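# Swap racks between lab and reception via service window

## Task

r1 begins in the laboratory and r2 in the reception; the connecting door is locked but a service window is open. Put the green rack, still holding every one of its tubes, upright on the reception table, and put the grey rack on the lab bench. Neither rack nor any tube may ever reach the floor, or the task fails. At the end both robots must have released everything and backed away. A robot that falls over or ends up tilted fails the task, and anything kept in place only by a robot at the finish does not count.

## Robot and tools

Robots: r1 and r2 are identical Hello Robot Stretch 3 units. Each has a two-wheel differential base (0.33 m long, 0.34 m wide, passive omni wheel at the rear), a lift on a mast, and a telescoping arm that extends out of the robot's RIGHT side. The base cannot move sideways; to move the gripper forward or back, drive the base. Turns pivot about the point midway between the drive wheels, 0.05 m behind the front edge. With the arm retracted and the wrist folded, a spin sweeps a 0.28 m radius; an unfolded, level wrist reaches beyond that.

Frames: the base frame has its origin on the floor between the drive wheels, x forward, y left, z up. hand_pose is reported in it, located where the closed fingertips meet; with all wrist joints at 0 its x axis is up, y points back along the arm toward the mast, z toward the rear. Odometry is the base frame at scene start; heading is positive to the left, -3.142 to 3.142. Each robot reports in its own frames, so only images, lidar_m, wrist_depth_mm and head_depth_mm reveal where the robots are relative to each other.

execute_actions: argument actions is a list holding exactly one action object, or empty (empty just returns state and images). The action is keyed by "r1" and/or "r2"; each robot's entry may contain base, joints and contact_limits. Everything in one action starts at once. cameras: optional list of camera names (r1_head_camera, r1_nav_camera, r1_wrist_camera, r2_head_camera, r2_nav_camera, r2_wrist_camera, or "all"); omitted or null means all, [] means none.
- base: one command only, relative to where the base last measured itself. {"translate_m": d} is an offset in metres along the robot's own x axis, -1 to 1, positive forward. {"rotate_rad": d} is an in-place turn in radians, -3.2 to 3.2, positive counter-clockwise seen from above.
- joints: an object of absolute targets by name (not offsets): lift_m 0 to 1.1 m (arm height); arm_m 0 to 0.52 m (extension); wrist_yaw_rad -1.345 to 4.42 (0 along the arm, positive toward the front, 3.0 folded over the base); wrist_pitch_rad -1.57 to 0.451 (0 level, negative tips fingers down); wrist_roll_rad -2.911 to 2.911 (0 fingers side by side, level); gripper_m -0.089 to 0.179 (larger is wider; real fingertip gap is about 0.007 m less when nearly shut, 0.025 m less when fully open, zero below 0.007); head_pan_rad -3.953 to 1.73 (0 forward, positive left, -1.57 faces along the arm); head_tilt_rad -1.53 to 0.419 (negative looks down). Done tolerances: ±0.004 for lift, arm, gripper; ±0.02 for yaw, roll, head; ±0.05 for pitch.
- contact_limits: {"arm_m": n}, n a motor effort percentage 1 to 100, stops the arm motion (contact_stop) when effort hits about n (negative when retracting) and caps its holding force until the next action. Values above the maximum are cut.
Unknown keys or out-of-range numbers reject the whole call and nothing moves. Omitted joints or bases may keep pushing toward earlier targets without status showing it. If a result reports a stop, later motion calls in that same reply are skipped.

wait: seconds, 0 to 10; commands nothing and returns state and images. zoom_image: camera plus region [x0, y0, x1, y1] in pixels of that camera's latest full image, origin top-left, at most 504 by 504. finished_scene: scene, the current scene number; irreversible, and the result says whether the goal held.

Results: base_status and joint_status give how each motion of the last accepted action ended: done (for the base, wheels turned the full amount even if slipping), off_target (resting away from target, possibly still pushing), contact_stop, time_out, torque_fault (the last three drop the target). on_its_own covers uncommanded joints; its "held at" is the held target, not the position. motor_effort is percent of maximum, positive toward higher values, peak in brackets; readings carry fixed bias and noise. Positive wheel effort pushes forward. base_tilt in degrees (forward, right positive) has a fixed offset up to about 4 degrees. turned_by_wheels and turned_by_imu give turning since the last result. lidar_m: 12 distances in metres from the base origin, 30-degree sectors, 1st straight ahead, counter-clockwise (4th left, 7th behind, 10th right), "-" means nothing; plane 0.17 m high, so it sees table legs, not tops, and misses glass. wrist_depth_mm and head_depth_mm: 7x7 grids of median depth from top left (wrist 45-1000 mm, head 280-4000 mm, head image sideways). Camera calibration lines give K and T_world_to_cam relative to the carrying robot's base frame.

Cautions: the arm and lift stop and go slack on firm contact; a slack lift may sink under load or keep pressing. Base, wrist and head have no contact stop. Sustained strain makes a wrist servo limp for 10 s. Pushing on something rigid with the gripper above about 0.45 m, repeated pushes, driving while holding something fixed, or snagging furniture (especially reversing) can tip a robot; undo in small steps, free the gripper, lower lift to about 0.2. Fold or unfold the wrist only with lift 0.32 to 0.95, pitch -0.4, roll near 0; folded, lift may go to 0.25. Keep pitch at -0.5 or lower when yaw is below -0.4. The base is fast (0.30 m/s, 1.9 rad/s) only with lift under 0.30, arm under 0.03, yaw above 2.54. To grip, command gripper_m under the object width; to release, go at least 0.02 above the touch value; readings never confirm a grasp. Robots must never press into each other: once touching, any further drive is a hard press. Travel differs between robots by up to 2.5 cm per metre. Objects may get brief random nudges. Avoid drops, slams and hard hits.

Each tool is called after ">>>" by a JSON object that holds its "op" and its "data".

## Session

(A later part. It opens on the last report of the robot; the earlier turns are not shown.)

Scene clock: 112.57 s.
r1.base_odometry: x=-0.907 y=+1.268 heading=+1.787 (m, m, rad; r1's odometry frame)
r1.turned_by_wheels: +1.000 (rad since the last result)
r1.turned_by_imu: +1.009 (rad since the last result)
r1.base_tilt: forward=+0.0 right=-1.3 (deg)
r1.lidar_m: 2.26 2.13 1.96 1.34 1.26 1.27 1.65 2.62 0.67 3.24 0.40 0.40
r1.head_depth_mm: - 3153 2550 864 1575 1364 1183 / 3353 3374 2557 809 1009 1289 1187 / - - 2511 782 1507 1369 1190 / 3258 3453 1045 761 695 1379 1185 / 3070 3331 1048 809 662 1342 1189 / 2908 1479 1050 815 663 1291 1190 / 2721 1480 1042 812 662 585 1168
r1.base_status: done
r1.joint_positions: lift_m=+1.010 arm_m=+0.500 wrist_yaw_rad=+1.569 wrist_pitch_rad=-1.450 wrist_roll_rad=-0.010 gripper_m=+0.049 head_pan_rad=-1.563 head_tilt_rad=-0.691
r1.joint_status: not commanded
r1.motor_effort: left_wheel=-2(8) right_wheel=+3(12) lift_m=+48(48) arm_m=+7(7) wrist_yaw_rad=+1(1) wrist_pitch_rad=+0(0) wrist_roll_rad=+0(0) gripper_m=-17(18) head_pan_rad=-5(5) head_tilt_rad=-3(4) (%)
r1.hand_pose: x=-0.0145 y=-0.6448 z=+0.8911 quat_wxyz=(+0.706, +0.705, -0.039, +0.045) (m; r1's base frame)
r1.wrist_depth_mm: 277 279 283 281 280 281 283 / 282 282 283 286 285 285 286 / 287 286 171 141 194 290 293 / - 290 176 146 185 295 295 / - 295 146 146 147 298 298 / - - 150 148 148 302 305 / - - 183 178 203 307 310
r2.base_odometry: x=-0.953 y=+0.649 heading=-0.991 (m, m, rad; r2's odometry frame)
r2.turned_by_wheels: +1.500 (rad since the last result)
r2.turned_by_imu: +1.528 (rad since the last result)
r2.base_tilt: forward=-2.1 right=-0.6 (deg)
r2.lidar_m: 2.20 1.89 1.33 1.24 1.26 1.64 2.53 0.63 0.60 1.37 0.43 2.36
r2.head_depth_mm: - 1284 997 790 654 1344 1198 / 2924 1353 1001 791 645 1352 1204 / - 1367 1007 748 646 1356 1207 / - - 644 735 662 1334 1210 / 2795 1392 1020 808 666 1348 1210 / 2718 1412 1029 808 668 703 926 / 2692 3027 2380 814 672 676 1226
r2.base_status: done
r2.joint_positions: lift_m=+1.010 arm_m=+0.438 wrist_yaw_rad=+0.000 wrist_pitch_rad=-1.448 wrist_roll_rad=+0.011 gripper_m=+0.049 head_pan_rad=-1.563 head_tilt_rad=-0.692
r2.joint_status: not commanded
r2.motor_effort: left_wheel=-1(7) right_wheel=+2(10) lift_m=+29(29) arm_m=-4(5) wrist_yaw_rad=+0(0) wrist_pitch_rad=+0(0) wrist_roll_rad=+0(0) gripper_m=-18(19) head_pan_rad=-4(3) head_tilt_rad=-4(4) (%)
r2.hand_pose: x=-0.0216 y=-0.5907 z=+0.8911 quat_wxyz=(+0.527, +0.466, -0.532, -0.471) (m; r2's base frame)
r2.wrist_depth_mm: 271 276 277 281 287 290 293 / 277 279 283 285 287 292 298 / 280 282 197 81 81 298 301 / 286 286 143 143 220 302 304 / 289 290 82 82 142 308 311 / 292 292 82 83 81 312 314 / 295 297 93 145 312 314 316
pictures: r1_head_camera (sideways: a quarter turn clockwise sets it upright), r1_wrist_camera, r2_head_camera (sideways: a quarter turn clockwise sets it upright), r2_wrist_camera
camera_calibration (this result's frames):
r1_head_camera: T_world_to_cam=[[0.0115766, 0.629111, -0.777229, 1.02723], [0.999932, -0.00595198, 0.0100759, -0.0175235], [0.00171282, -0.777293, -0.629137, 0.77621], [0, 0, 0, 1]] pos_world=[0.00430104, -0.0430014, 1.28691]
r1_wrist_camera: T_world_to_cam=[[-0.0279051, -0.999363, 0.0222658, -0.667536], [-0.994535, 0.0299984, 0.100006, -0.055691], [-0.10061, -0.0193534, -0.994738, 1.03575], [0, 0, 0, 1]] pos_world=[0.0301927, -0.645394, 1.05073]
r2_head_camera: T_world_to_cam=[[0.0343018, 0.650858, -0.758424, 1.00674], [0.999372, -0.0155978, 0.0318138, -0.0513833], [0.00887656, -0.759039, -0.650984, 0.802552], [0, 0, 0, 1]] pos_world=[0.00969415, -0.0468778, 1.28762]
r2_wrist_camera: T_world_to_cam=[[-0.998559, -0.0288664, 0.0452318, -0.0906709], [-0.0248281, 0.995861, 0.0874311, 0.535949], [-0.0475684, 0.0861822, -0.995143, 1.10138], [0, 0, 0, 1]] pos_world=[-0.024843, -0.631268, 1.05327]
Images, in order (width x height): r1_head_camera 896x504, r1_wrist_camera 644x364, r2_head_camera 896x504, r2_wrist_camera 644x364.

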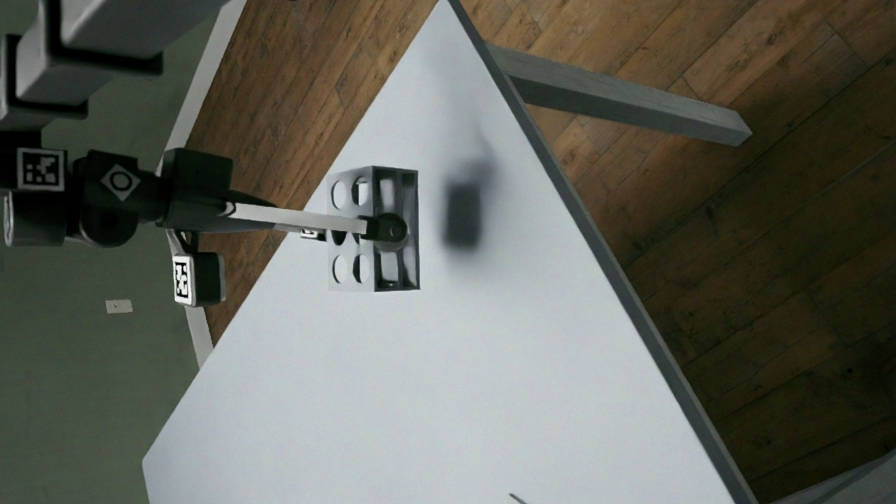

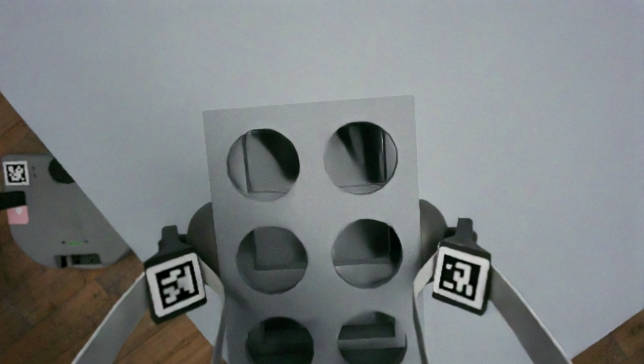

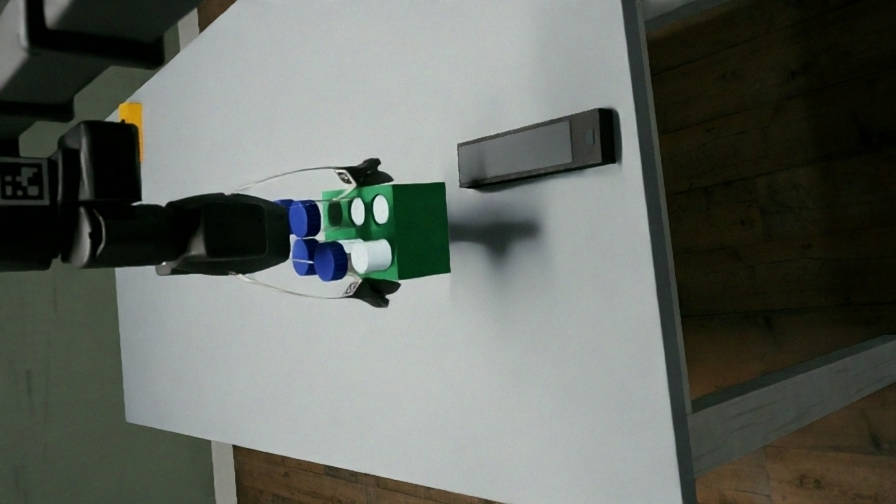

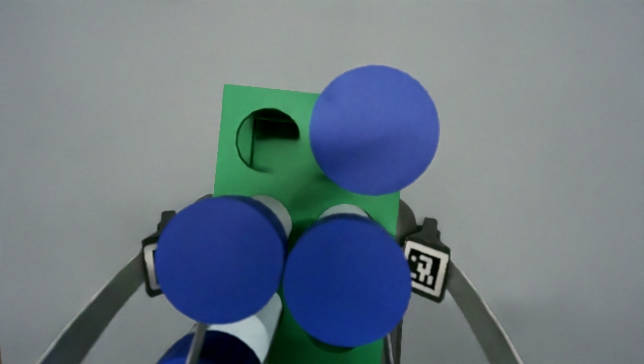

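>>> {"op": "execute_actions", "data": {"actions": [{"r1":{"joints":{"lift_m":0.924}},"r2":{"base":{"rotate_rad":0.08},"joints":{"arm_m":0.52,"lift_m":0.97}}}], "cameras": []}}

>>> {"op": "execute_actions", "data": {"actions": [{"r1":{"joints":{"gripper_m":0.179}},"r2":{"joints":{"lift_m":0.924}}}], "cameras": []}}

>>> {"op": "execute_actions", "data": {"actions": [{"r1":{"joints":{"lift_m":1.0}},"r2":{"joints":{"gripper_m":0.179}}}], "cameras": ["r2_head_camera","r1_head_camera"]}}

>>> {"op": "execute_actions", "data": {"actions": [{"r1":{"joints":{"arm_m":0.1}},"r2":{"joints":{"arm_m":0.1,"lift_m":1.03}}}], "cameras": ["r1_nav_camera","r2_nav_camera"]}}

Scene clock: 114.67 s.
r1.base_odometry: x=-0.907 y=+1.268 heading=+1.787 (m, m, rad; r1's odometry frame)
r1.turned_by_wheels: +0.000 (rad since the last result)
r1.turned_by_imu: +0.000 (rad since the last result)
r1.base_tilt: forward=+0.0 right=-1.3 (deg)
r1.lidar_m: 2.27 2.12 1.96 1.34 1.25 1.28 1.65 2.63 0.67 3.26 0.40 0.40
r1.head_depth_mm: 2870 3085 - 836 1584 1368 1177 / 3197 3249 2465 806 1009 1279 1182 / 3446 - 1002 777 1506 1370 1184 / 3305 3468 999 761 696 1370 1178 / 3058 3318 1044 809 662 1347 1188 / 2901 1484 1045 810 662 1287 1189 / 2744 1490 1050 811 663 584 1162
r1.base_status: not commanded
r1.joint_positions: lift_m=+0.924 arm_m=+0.500 wrist_yaw_rad=+1.569 wrist_pitch_rad=-1.450 wrist_roll_rad=-0.010 gripper_m=+0.049 head_pan_rad=-1.563 head_tilt_rad=-0.691
r1.joint_status: all done
r1.motor_effort: left_wheel=-2(2) right_wheel=+3(3) lift_m=+32(43) arm_m=+7(7) wrist_yaw_rad=+0(1) wrist_pitch_rad=+0(0) wrist_roll_rad=+0(0) gripper_m=-17(18) head_pan_rad=-5(4) head_tilt_rad=-4(4) (%)
r1.hand_pose: x=-0.0145 y=-0.6448 z=+0.8057 quat_wxyz=(+0.706, +0.705, -0.039, +0.045) (m; r1's base frame)
r1.wrist_depth_mm: 196 197 197 197 197 198 199 / 199 199 200 200 200 201 201 / 201 202 171 141 195 204 206 / 203 206 176 146 185 208 207 / 208 207 146 146 147 211 211 / 212 210 149 148 148 212 213 / - 214 182 179 204 217 217
r2.base_odometry: x=-0.953 y=+0.649 heading=-0.911 (m, m, rad; r2's odometry frame)
r2.turned_by_wheels: +0.080 (rad since the last result)
r2.turned_by_imu: +0.081 (rad since the last result)
r2.base_tilt: forward=-2.1 right=-0.5 (deg)
r2.lidar_m: 2.20 1.73 1.29 1.24 1.29 1.76 2.53 0.60 0.65 1.78 0.43 2.31
r2.head_depth_mm: 2748 - 961 788 654 1350 1192 / - 1292 1001 794 630 1348 1197 / - 1309 1006 774 659 1331 1203 / 2694 - 727 758 664 1333 1212 / 2702 1390 1022 805 665 1335 1150 / 2751 3037 1064 810 667 709 1171 / 2761 3074 2572 2022 688 1348 1221
r2.base_status: done
r2.joint_positions: lift_m=+0.970 arm_m=+0.517 wrist_yaw_rad=+0.000 wrist_pitch_rad=-1.449 wrist_roll_rad=+0.011 gripper_m=+0.049 head_pan_rad=-1.563 head_tilt_rad=-0.692
r2.joint_status: all done
joint sent to its limit — the command would take r2.arm_m past its upper limit, so that joint was sent only as far as its limit.
r2.motor_effort: left_wheel=-2(8) right_wheel=+3(12) lift_m=+20(27) arm_m=+6(6) wrist_yaw_rad=+1(0) wrist_pitch_rad=+0(0) wrist_roll_rad=+0(0) gripper_m=-18(19) head_pan_rad=-3(3) head_tilt_rad=-4(4) (%)
r2.hand_pose: x=-0.0216 y=-0.6689 z=+0.8516 quat_wxyz=(+0.527, +0.466, -0.532, -0.471) (m; r2's base frame)
r2.wrist_depth_mm: 235 238 241 243 247 250 254 / 239 241 243 245 247 254 257 / 240 245 197 81 81 257 260 / 244 247 143 143 257 263 264 / 249 249 82 82 143 265 267 / 251 251 82 82 81 269 272 / 254 258 93 145 246 270 275
pictures: none
No camera images: the call's "cameras" was empty. Leave "cameras" out to get every camera's image.

Scene clock: 116.47 s.
r1.base_odometry: x=-0.907 y=+1.268 heading=+1.787 (m, m, rad; r1's odometry frame)
r1.turned_by_wheels: +0.000 (rad since the last result)
r1.turned_by_imu: +0.000 (rad since the last result)
r1.base_tilt: forward=+0.0 right=-1.3 (deg)
r1.lidar_m: 2.27 2.13 1.96 1.33 1.26 1.28 1.64 2.63 0.67 3.26 0.40 0.40
r1.head_depth_mm: 2891 3041 - 833 1579 1366 1176 / 3159 3272 2455 808 1005 1285 1190 / 3404 - 1001 778 1508 1371 1179 / 3270 3434 1000 765 697 1375 1187 / 3035 3319 1045 811 662 1343 1185 / 2889 1483 1046 810 662 1286 1186 / 2696 1483 1053 815 661 587 1164
r1.base_status: not commanded
r1.joint_positions: lift_m=+0.924 arm_m=+0.500 wrist_yaw_rad=+1.569 wrist_pitch_rad=-1.450 wrist_roll_rad=-0.010 gripper_m=+0.179 head_pan_rad=-1.563 head_tilt_rad=-0.691
r1.joint_status: all done
r1.motor_effort: left_wheel=-2(2) right_wheel=+3(3) lift_m=+32(32) arm_m=+7(8) wrist_yaw_rad=+1(0) wrist_pitch_rad=+0(0) wrist_roll_rad=+0(0) gripper_m=+0(90) head_pan_rad=-4(5) head_tilt_rad=-5(4) (%)
r1.hand_pose: x=-0.0145 y=-0.6448 z=+0.8057 quat_wxyz=(+0.706, +0.705, -0.039, +0.045) (m; r1's base frame)
r1.wrist_depth_mm: 195 196 197 198 198 198 199 / 198 199 200 199 200 202 201 / 201 201 146 143 201 204 205 / 204 204 177 146 200 207 207 / 207 209 179 148 204 210 210 / - 211 180 150 180 213 214 / - 215 189 179 191 217 218
r2.base_odometry: x=-0.953 y=+0.649 heading=-0.911 (m, m, rad; r2's odometry frame)
r2.turned_by_wheels: +0.000 (rad since the last result)
r2.turned_by_imu: +0.000 (rad since the last result)
r2.base_tilt: forward=-2.1 right=-0.5 (deg)
r2.lidar_m: 2.19 1.74 1.29 1.24 1.29 1.77 2.53 0.60 0.65 1.78 0.43 2.30
r2.head_depth_mm: 2802 1491 - 748 653 1348 1202 / 2767 - 970 792 630 1353 1204 / 2719 1244 1006 771 660 1328 1205 / 2721 1383 796 755 663 1335 1210 / 2733 1390 1024 804 664 1344 1148 / 2768 3037 1063 810 667 710 1177 / 2753 3058 2550 2002 687 1351 1222
r2.base_status: not commanded
r2.joint_positions: lift_m=+0.924 arm_m=+0.517 wrist_yaw_rad=+0.000 wrist_pitch_rad=-1.449 wrist_roll_rad=+0.011 gripper_m=+0.049 head_pan_rad=-1.563 head_tilt_rad=-0.692
r2.joint_status: all done
r2.motor_effort: left_wheel=-1(1) right_wheel=+3(3) lift_m=+21(15) arm_m=+6(6) wrist_yaw_rad=+0(0) wrist_pitch_rad=+0(0) wrist_roll_rad=+0(0) gripper_m=-18(19) head_pan_rad=-4(3) head_tilt_rad=-4(4) (%)
r2.hand_pose: x=-0.0216 y=-0.6690 z=+0.8056 quat_wxyz=(+0.527, +0.466, -0.532, -0.471) (m; r2's base frame)
r2.wrist_depth_mm: 193 194 197 200 202 204 207 / 196 197 198 200 204 207 211 / 197 199 197 81 81 211 213 / 201 203 143 142 210 213 215 / 203 204 82 82 143 216 219 / 206 206 82 82 81 220 222 / 208 210 93 144 219 222 225
pictures: none
No camera images: the call's "cameras" was empty. Leave "cameras" out to get every camera's image.

Scene clock: 118.27 s.
r1.base_odometry: x=-0.907 y=+1.268 heading=+1.787 (m, m, rad; r1's odometry frame)
r1.turned_by_wheels: +0.000 (rad since the last result)
r1.turned_by_imu: +0.000 (rad since the last result)
r1.base_tilt: forward=+0.0 right=-1.4 (deg)
r1.lidar_m: 2.27 2.13 1.95 1.34 1.25 1.28 1.65 2.63 0.67 3.25 0.40 0.40
r1.head_depth_mm: 2761 3226 2565 863 1585 1376 1181 / 3383 3404 2572 805 1006 1278 1186 / - 3474 1749 779 1503 1370 1185 / 3229 3522 1040 763 698 1366 1190 / 3044 3331 1047 813 663 1340 1182 / 2918 1483 1048 812 661 1292 1193 / 2754 1483 1053 814 664 585 1166
r1.base_status: not commanded
r1.joint_positions: lift_m=+1.000 arm_m=+0.500 wrist_yaw_rad=+1.569 wrist_pitch_rad=-1.450 wrist_roll_rad=-0.010 gripper_m=+0.179 head_pan_rad=-1.563 head_tilt_rad=-0.691
r1.joint_status: all done
r1.motor_effort: left_wheel=-2(2) right_wheel=+3(3) lift_m=+47(49) arm_m=+7(7) wrist_yaw_rad=+0(0) wrist_pitch_rad=+0(1) wrist_roll_rad=+0(0) gripper_m=+0(0) head_pan_rad=-5(5) head_tilt_rad=-5(4) (%)
r1.hand_pose: x=-0.0145 y=-0.6448 z=+0.8812 quat_wxyz=(+0.706, +0.705, -0.039, +0.045) (m; r1's base frame)
r1.wrist_depth_mm: 267 269 271 271 271 272 273 / 271 275 273 275 276 275 277 / 278 278 276 257 279 280 281 / 281 281 281 223 283 286 286 / - 285 285 227 288 289 289 / - 290 288 256 291 292 293 / - - 297 296 297 295 299
r2.base_odometry: x=-0.953 y=+0.649 heading=-0.911 (m, m, rad; r2's odometry frame)
r2.turned_by_wheels: +0.000 (rad since the last result)
r2.turned_by_imu: +0.000 (rad since the last result)
r2.base_tilt: forward=-2.1 right=-0.6 (deg)
r2.lidar_m: 2.20 1.74 1.29 1.24 1.29 1.77 2.53 0.60 0.65 1.77 0.43 2.31
r2.head_depth_mm: 2795 1492 - 747 653 1343 1200 / 2758 - 967 791 631 1351 1201 / 2706 1236 1006 777 661 1328 1209 / 2748 1387 803 757 662 1338 1210 / 2753 1397 1020 803 664 1336 1147 / 2764 2994 1065 809 668 708 1174 / 2760 3060 2589 2012 688 1352 1222
r2.base_status: not commanded
r2.joint_positions: lift_m=+0.924 arm_m=+0.517 wrist_yaw_rad=+0.000 wrist_pitch_rad=-1.449 wrist_roll_rad=+0.011 gripper_m=+0.179 head_pan_rad=-1.563 head_tilt_rad=-0.692
r2.joint_status: all done
r2.motor_effort: left_wheel=-1(1) right_wheel=+3(3) lift_m=+21(20) arm_m=+6(7) wrist_yaw_rad=-1(1) wrist_pitch_rad=+0(0) wrist_roll_rad=+0(0) gripper_m=+0(80) head_pan_rad=-3(4) head_tilt_rad=-4(4) (%)
r2.hand_pose: x=-0.0216 y=-0.6690 z=+0.8056 quat_wxyz=(+0.527, +0.466, -0.532, -0.471) (m; r2's base frame)
r2.wrist_depth_mm: 193 195 197 200 203 205 208 / 195 197 200 201 205 208 211 / 198 199 199 144 86 211 213 / 200 202 146 147 87 214 216 / 202 205 86 88 212 217 219 / - 208 87 89 89 - 223 / 209 211 91 154 219 223 227
pictures: r1_head_camera (sideways: a quarter turn clockwise sets it upright), r2_head_camera (sideways: a quarter turn clockwise sets it upright)
camera_calibration (this result's frames):
r1_head_camera: T_world_to_cam=[[0.0115766, 0.629111, -0.777229, 1.02723], [0.999932, -0.00595198, 0.0100759, -0.0175235], [0.00171283, -0.777293, -0.629137, 0.77621], [0, 0, 0, 1]] pos_world=[0.00430104, -0.0430014, 1.28691]
r2_head_camera: T_world_to_cam=[[0.034302, 0.650865, -0.758418, 1.00673], [0.999372, -0.0155984, 0.0318136, -0.051383], [0.00887624, -0.759033, -0.650992, 0.802561], [0, 0, 0, 1]] pos_world=[0.00969414, -0.0468777, 1.28762]
Images, in order (width x height): r1_head_camera 896x504, r2_head_camera 896x504.

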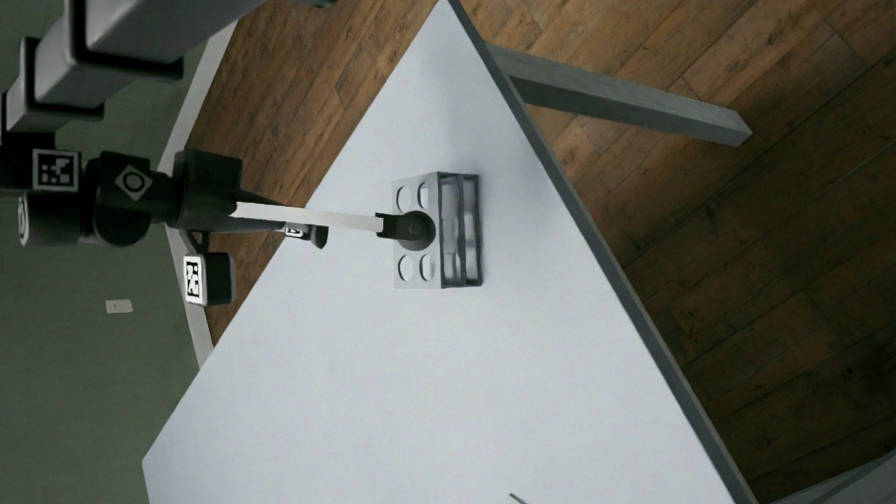

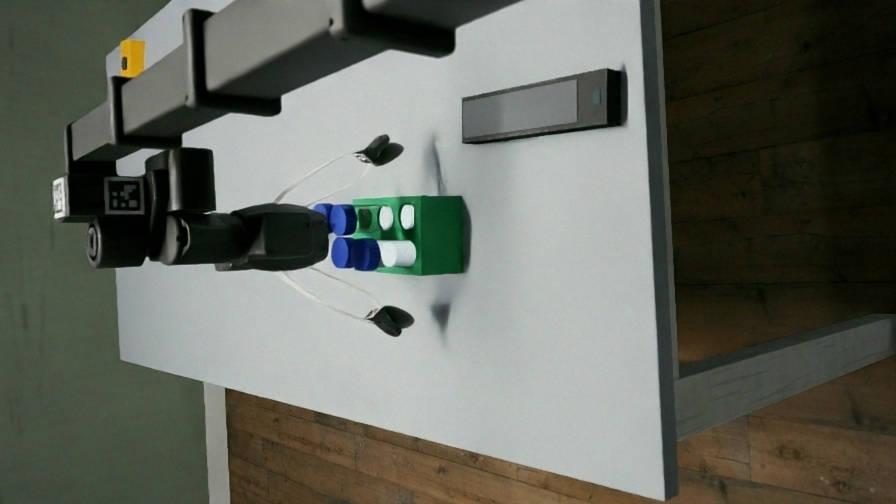

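Scene clock: 122.53 s.
r1.base_odometry: x=-0.907 y=+1.268 heading=+1.787 (m, m, rad; r1's odometry frame)
r1.turned_by_wheels: +0.000 (rad since the last result)
r1.turned_by_imu: -0.001 (rad since the last result)
r1.base_tilt: forward=+0.0 right=-1.4 (deg)
r1.lidar_m: 2.26 2.12 1.96 1.34 1.25 1.27 1.65 2.62 0.67 3.26 0.40 0.40
r1.head_depth_mm: 2874 - - 1814 1581 1368 1178 / 3215 - - - 1052 1284 1189 / 3522 3748 - - - 1369 1188 / 3249 3512 1043 767 1096 1370 1207 / 3052 3287 1046 839 630 1349 1182 / 2856 1486 1046 814 663 1287 1181 / 2737 1485 1052 813 663 587 1166
r1.base_status: not commanded
r1.joint_positions: lift_m=+1.000 arm_m=+0.100 wrist_yaw_rad=+1.570 wrist_pitch_rad=-1.450 wrist_roll_rad=-0.010 gripper_m=+0.179 head_pan_rad=-1.563 head_tilt_rad=-0.691
r1.joint_status: all done
r1.motor_effort: left_wheel=-2(2) right_wheel=+2(3) lift_m=+47(47) arm_m=-7(9) wrist_yaw_rad=-1(1) wrist_pitch_rad=+0(0) wrist_roll_rad=+0(0) gripper_m=+0(0) head_pan_rad=-5(5) head_tilt_rad=-5(4) (%)
r1.hand_pose: x=-0.0145 y=-0.2457 z=+0.8812 quat_wxyz=(+0.706, +0.705, -0.039, +0.045) (m; r1's base frame)
r1.wrist_depth_mm: - - - - - 273 274 / - - - - - 278 279 / - - - - - - 282 / - - - - - - 288 / - - - - - - 292 / - - - - - - 311 / - - - - - - -
r2.base_odometry: x=-0.953 y=+0.649 heading=-0.911 (m, m, rad; r2's odometry frame)
r2.turned_by_wheels: +0.000 (rad since the last result)
r2.turned_by_imu: -0.001 (rad since the last result)
r2.base_tilt: forward=-2.1 right=-0.6 (deg)
r2.lidar_m: 2.20 1.73 1.29 1.24 1.29 1.77 2.53 0.60 0.65 1.78 0.43 2.30
r2.head_depth_mm: - - - 756 654 1347 1202 / - - - 769 613 1350 1202 / 2755 - - - - 1331 1211 / 2755 1384 1055 780 638 1334 1209 / 2711 1400 1023 806 664 1339 1146 / 2724 3013 1067 810 668 735 1174 / 2744 3054 2594 2023 690 1353 1223
r2.base_status: not commanded
r2.joint_positions: lift_m=+1.030 arm_m=+0.100 wrist_yaw_rad=+0.000 wrist_pitch_rad=-1.449 wrist_roll_rad=+0.011 gripper_m=+0.179 head_pan_rad=-1.563 head_tilt_rad=-0.692
r2.joint_status: all done
r2.motor_effort: left_wheel=-1(1) right_wheel=+3(3) lift_m=+27(31) arm_m=-5(4) wrist_yaw_rad=+0(0) wrist_pitch_rad=+0(0) wrist_roll_rad=+0(0) gripper_m=+0(0) head_pan_rad=-3(3) head_tilt_rad=-4(4) (%)
r2.hand_pose: x=-0.0216 y=-0.2526 z=+0.9112 quat_wxyz=(+0.527, +0.466, -0.532, -0.471) (m; r2's base frame)
r2.wrist_depth_mm: - 298 298 303 289 309 314 / - - 514 311 310 315 319 / - - - - - - - / - - - - - - - / - - - - - - - / - - - - - - - / - - - - - - -
pictures: r1_nav_camera (sideways: a quarter turn counterclockwise sets it upright), r2_nav_camera (sideways: a quarter turn counterclockwise sets it upright)
camera_calibration (this result's frames):
r1_nav_camera: T_world_to_cam=[[-0.00996299, -0.662373, 0.749108, -0.931374], [-0.999937, 0.0104299, -0.00407671, 0.0580031], [-0.00511281, -0.749102, -0.662435, 0.823082], [0, 0, 0, 1]] pos_world=[0.0529285, -0.000949674, 1.24318]
r2_nav_camera: T_world_to_cam=[[-0.0541406, -0.623203, 0.780184, -0.969129], [-0.997288, -0.00526862, -0.073415, 0.145827], [0.049863, -0.782042, -0.621228, 0.761859], [0, 0, 0, 1]] pos_world=[0.0549742, -0.00739011, 1.24009]
Images, in order (width x height): r1_nav_camera 672x504, r2_nav_camera 672x504.

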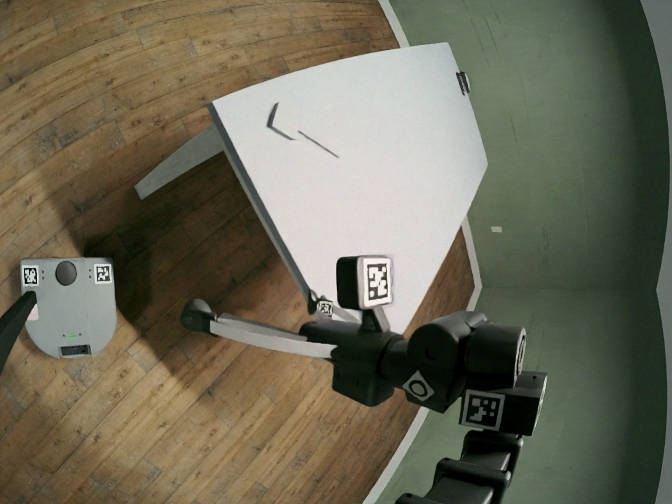

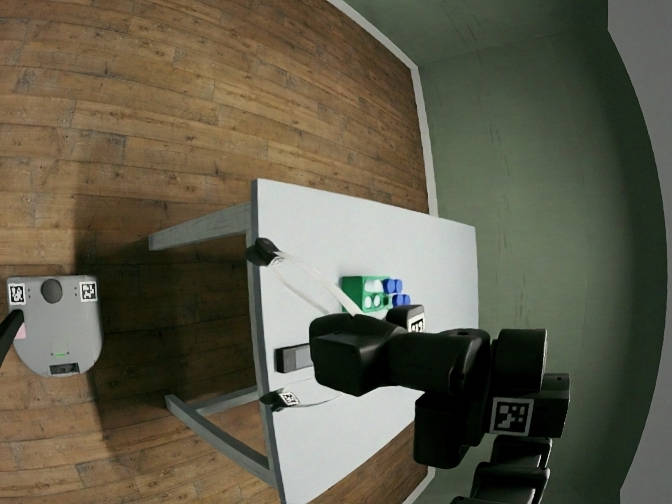

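>>> {"op": "finished_scene", "data": {"scene": 2}}

The scene is finished: the task was done.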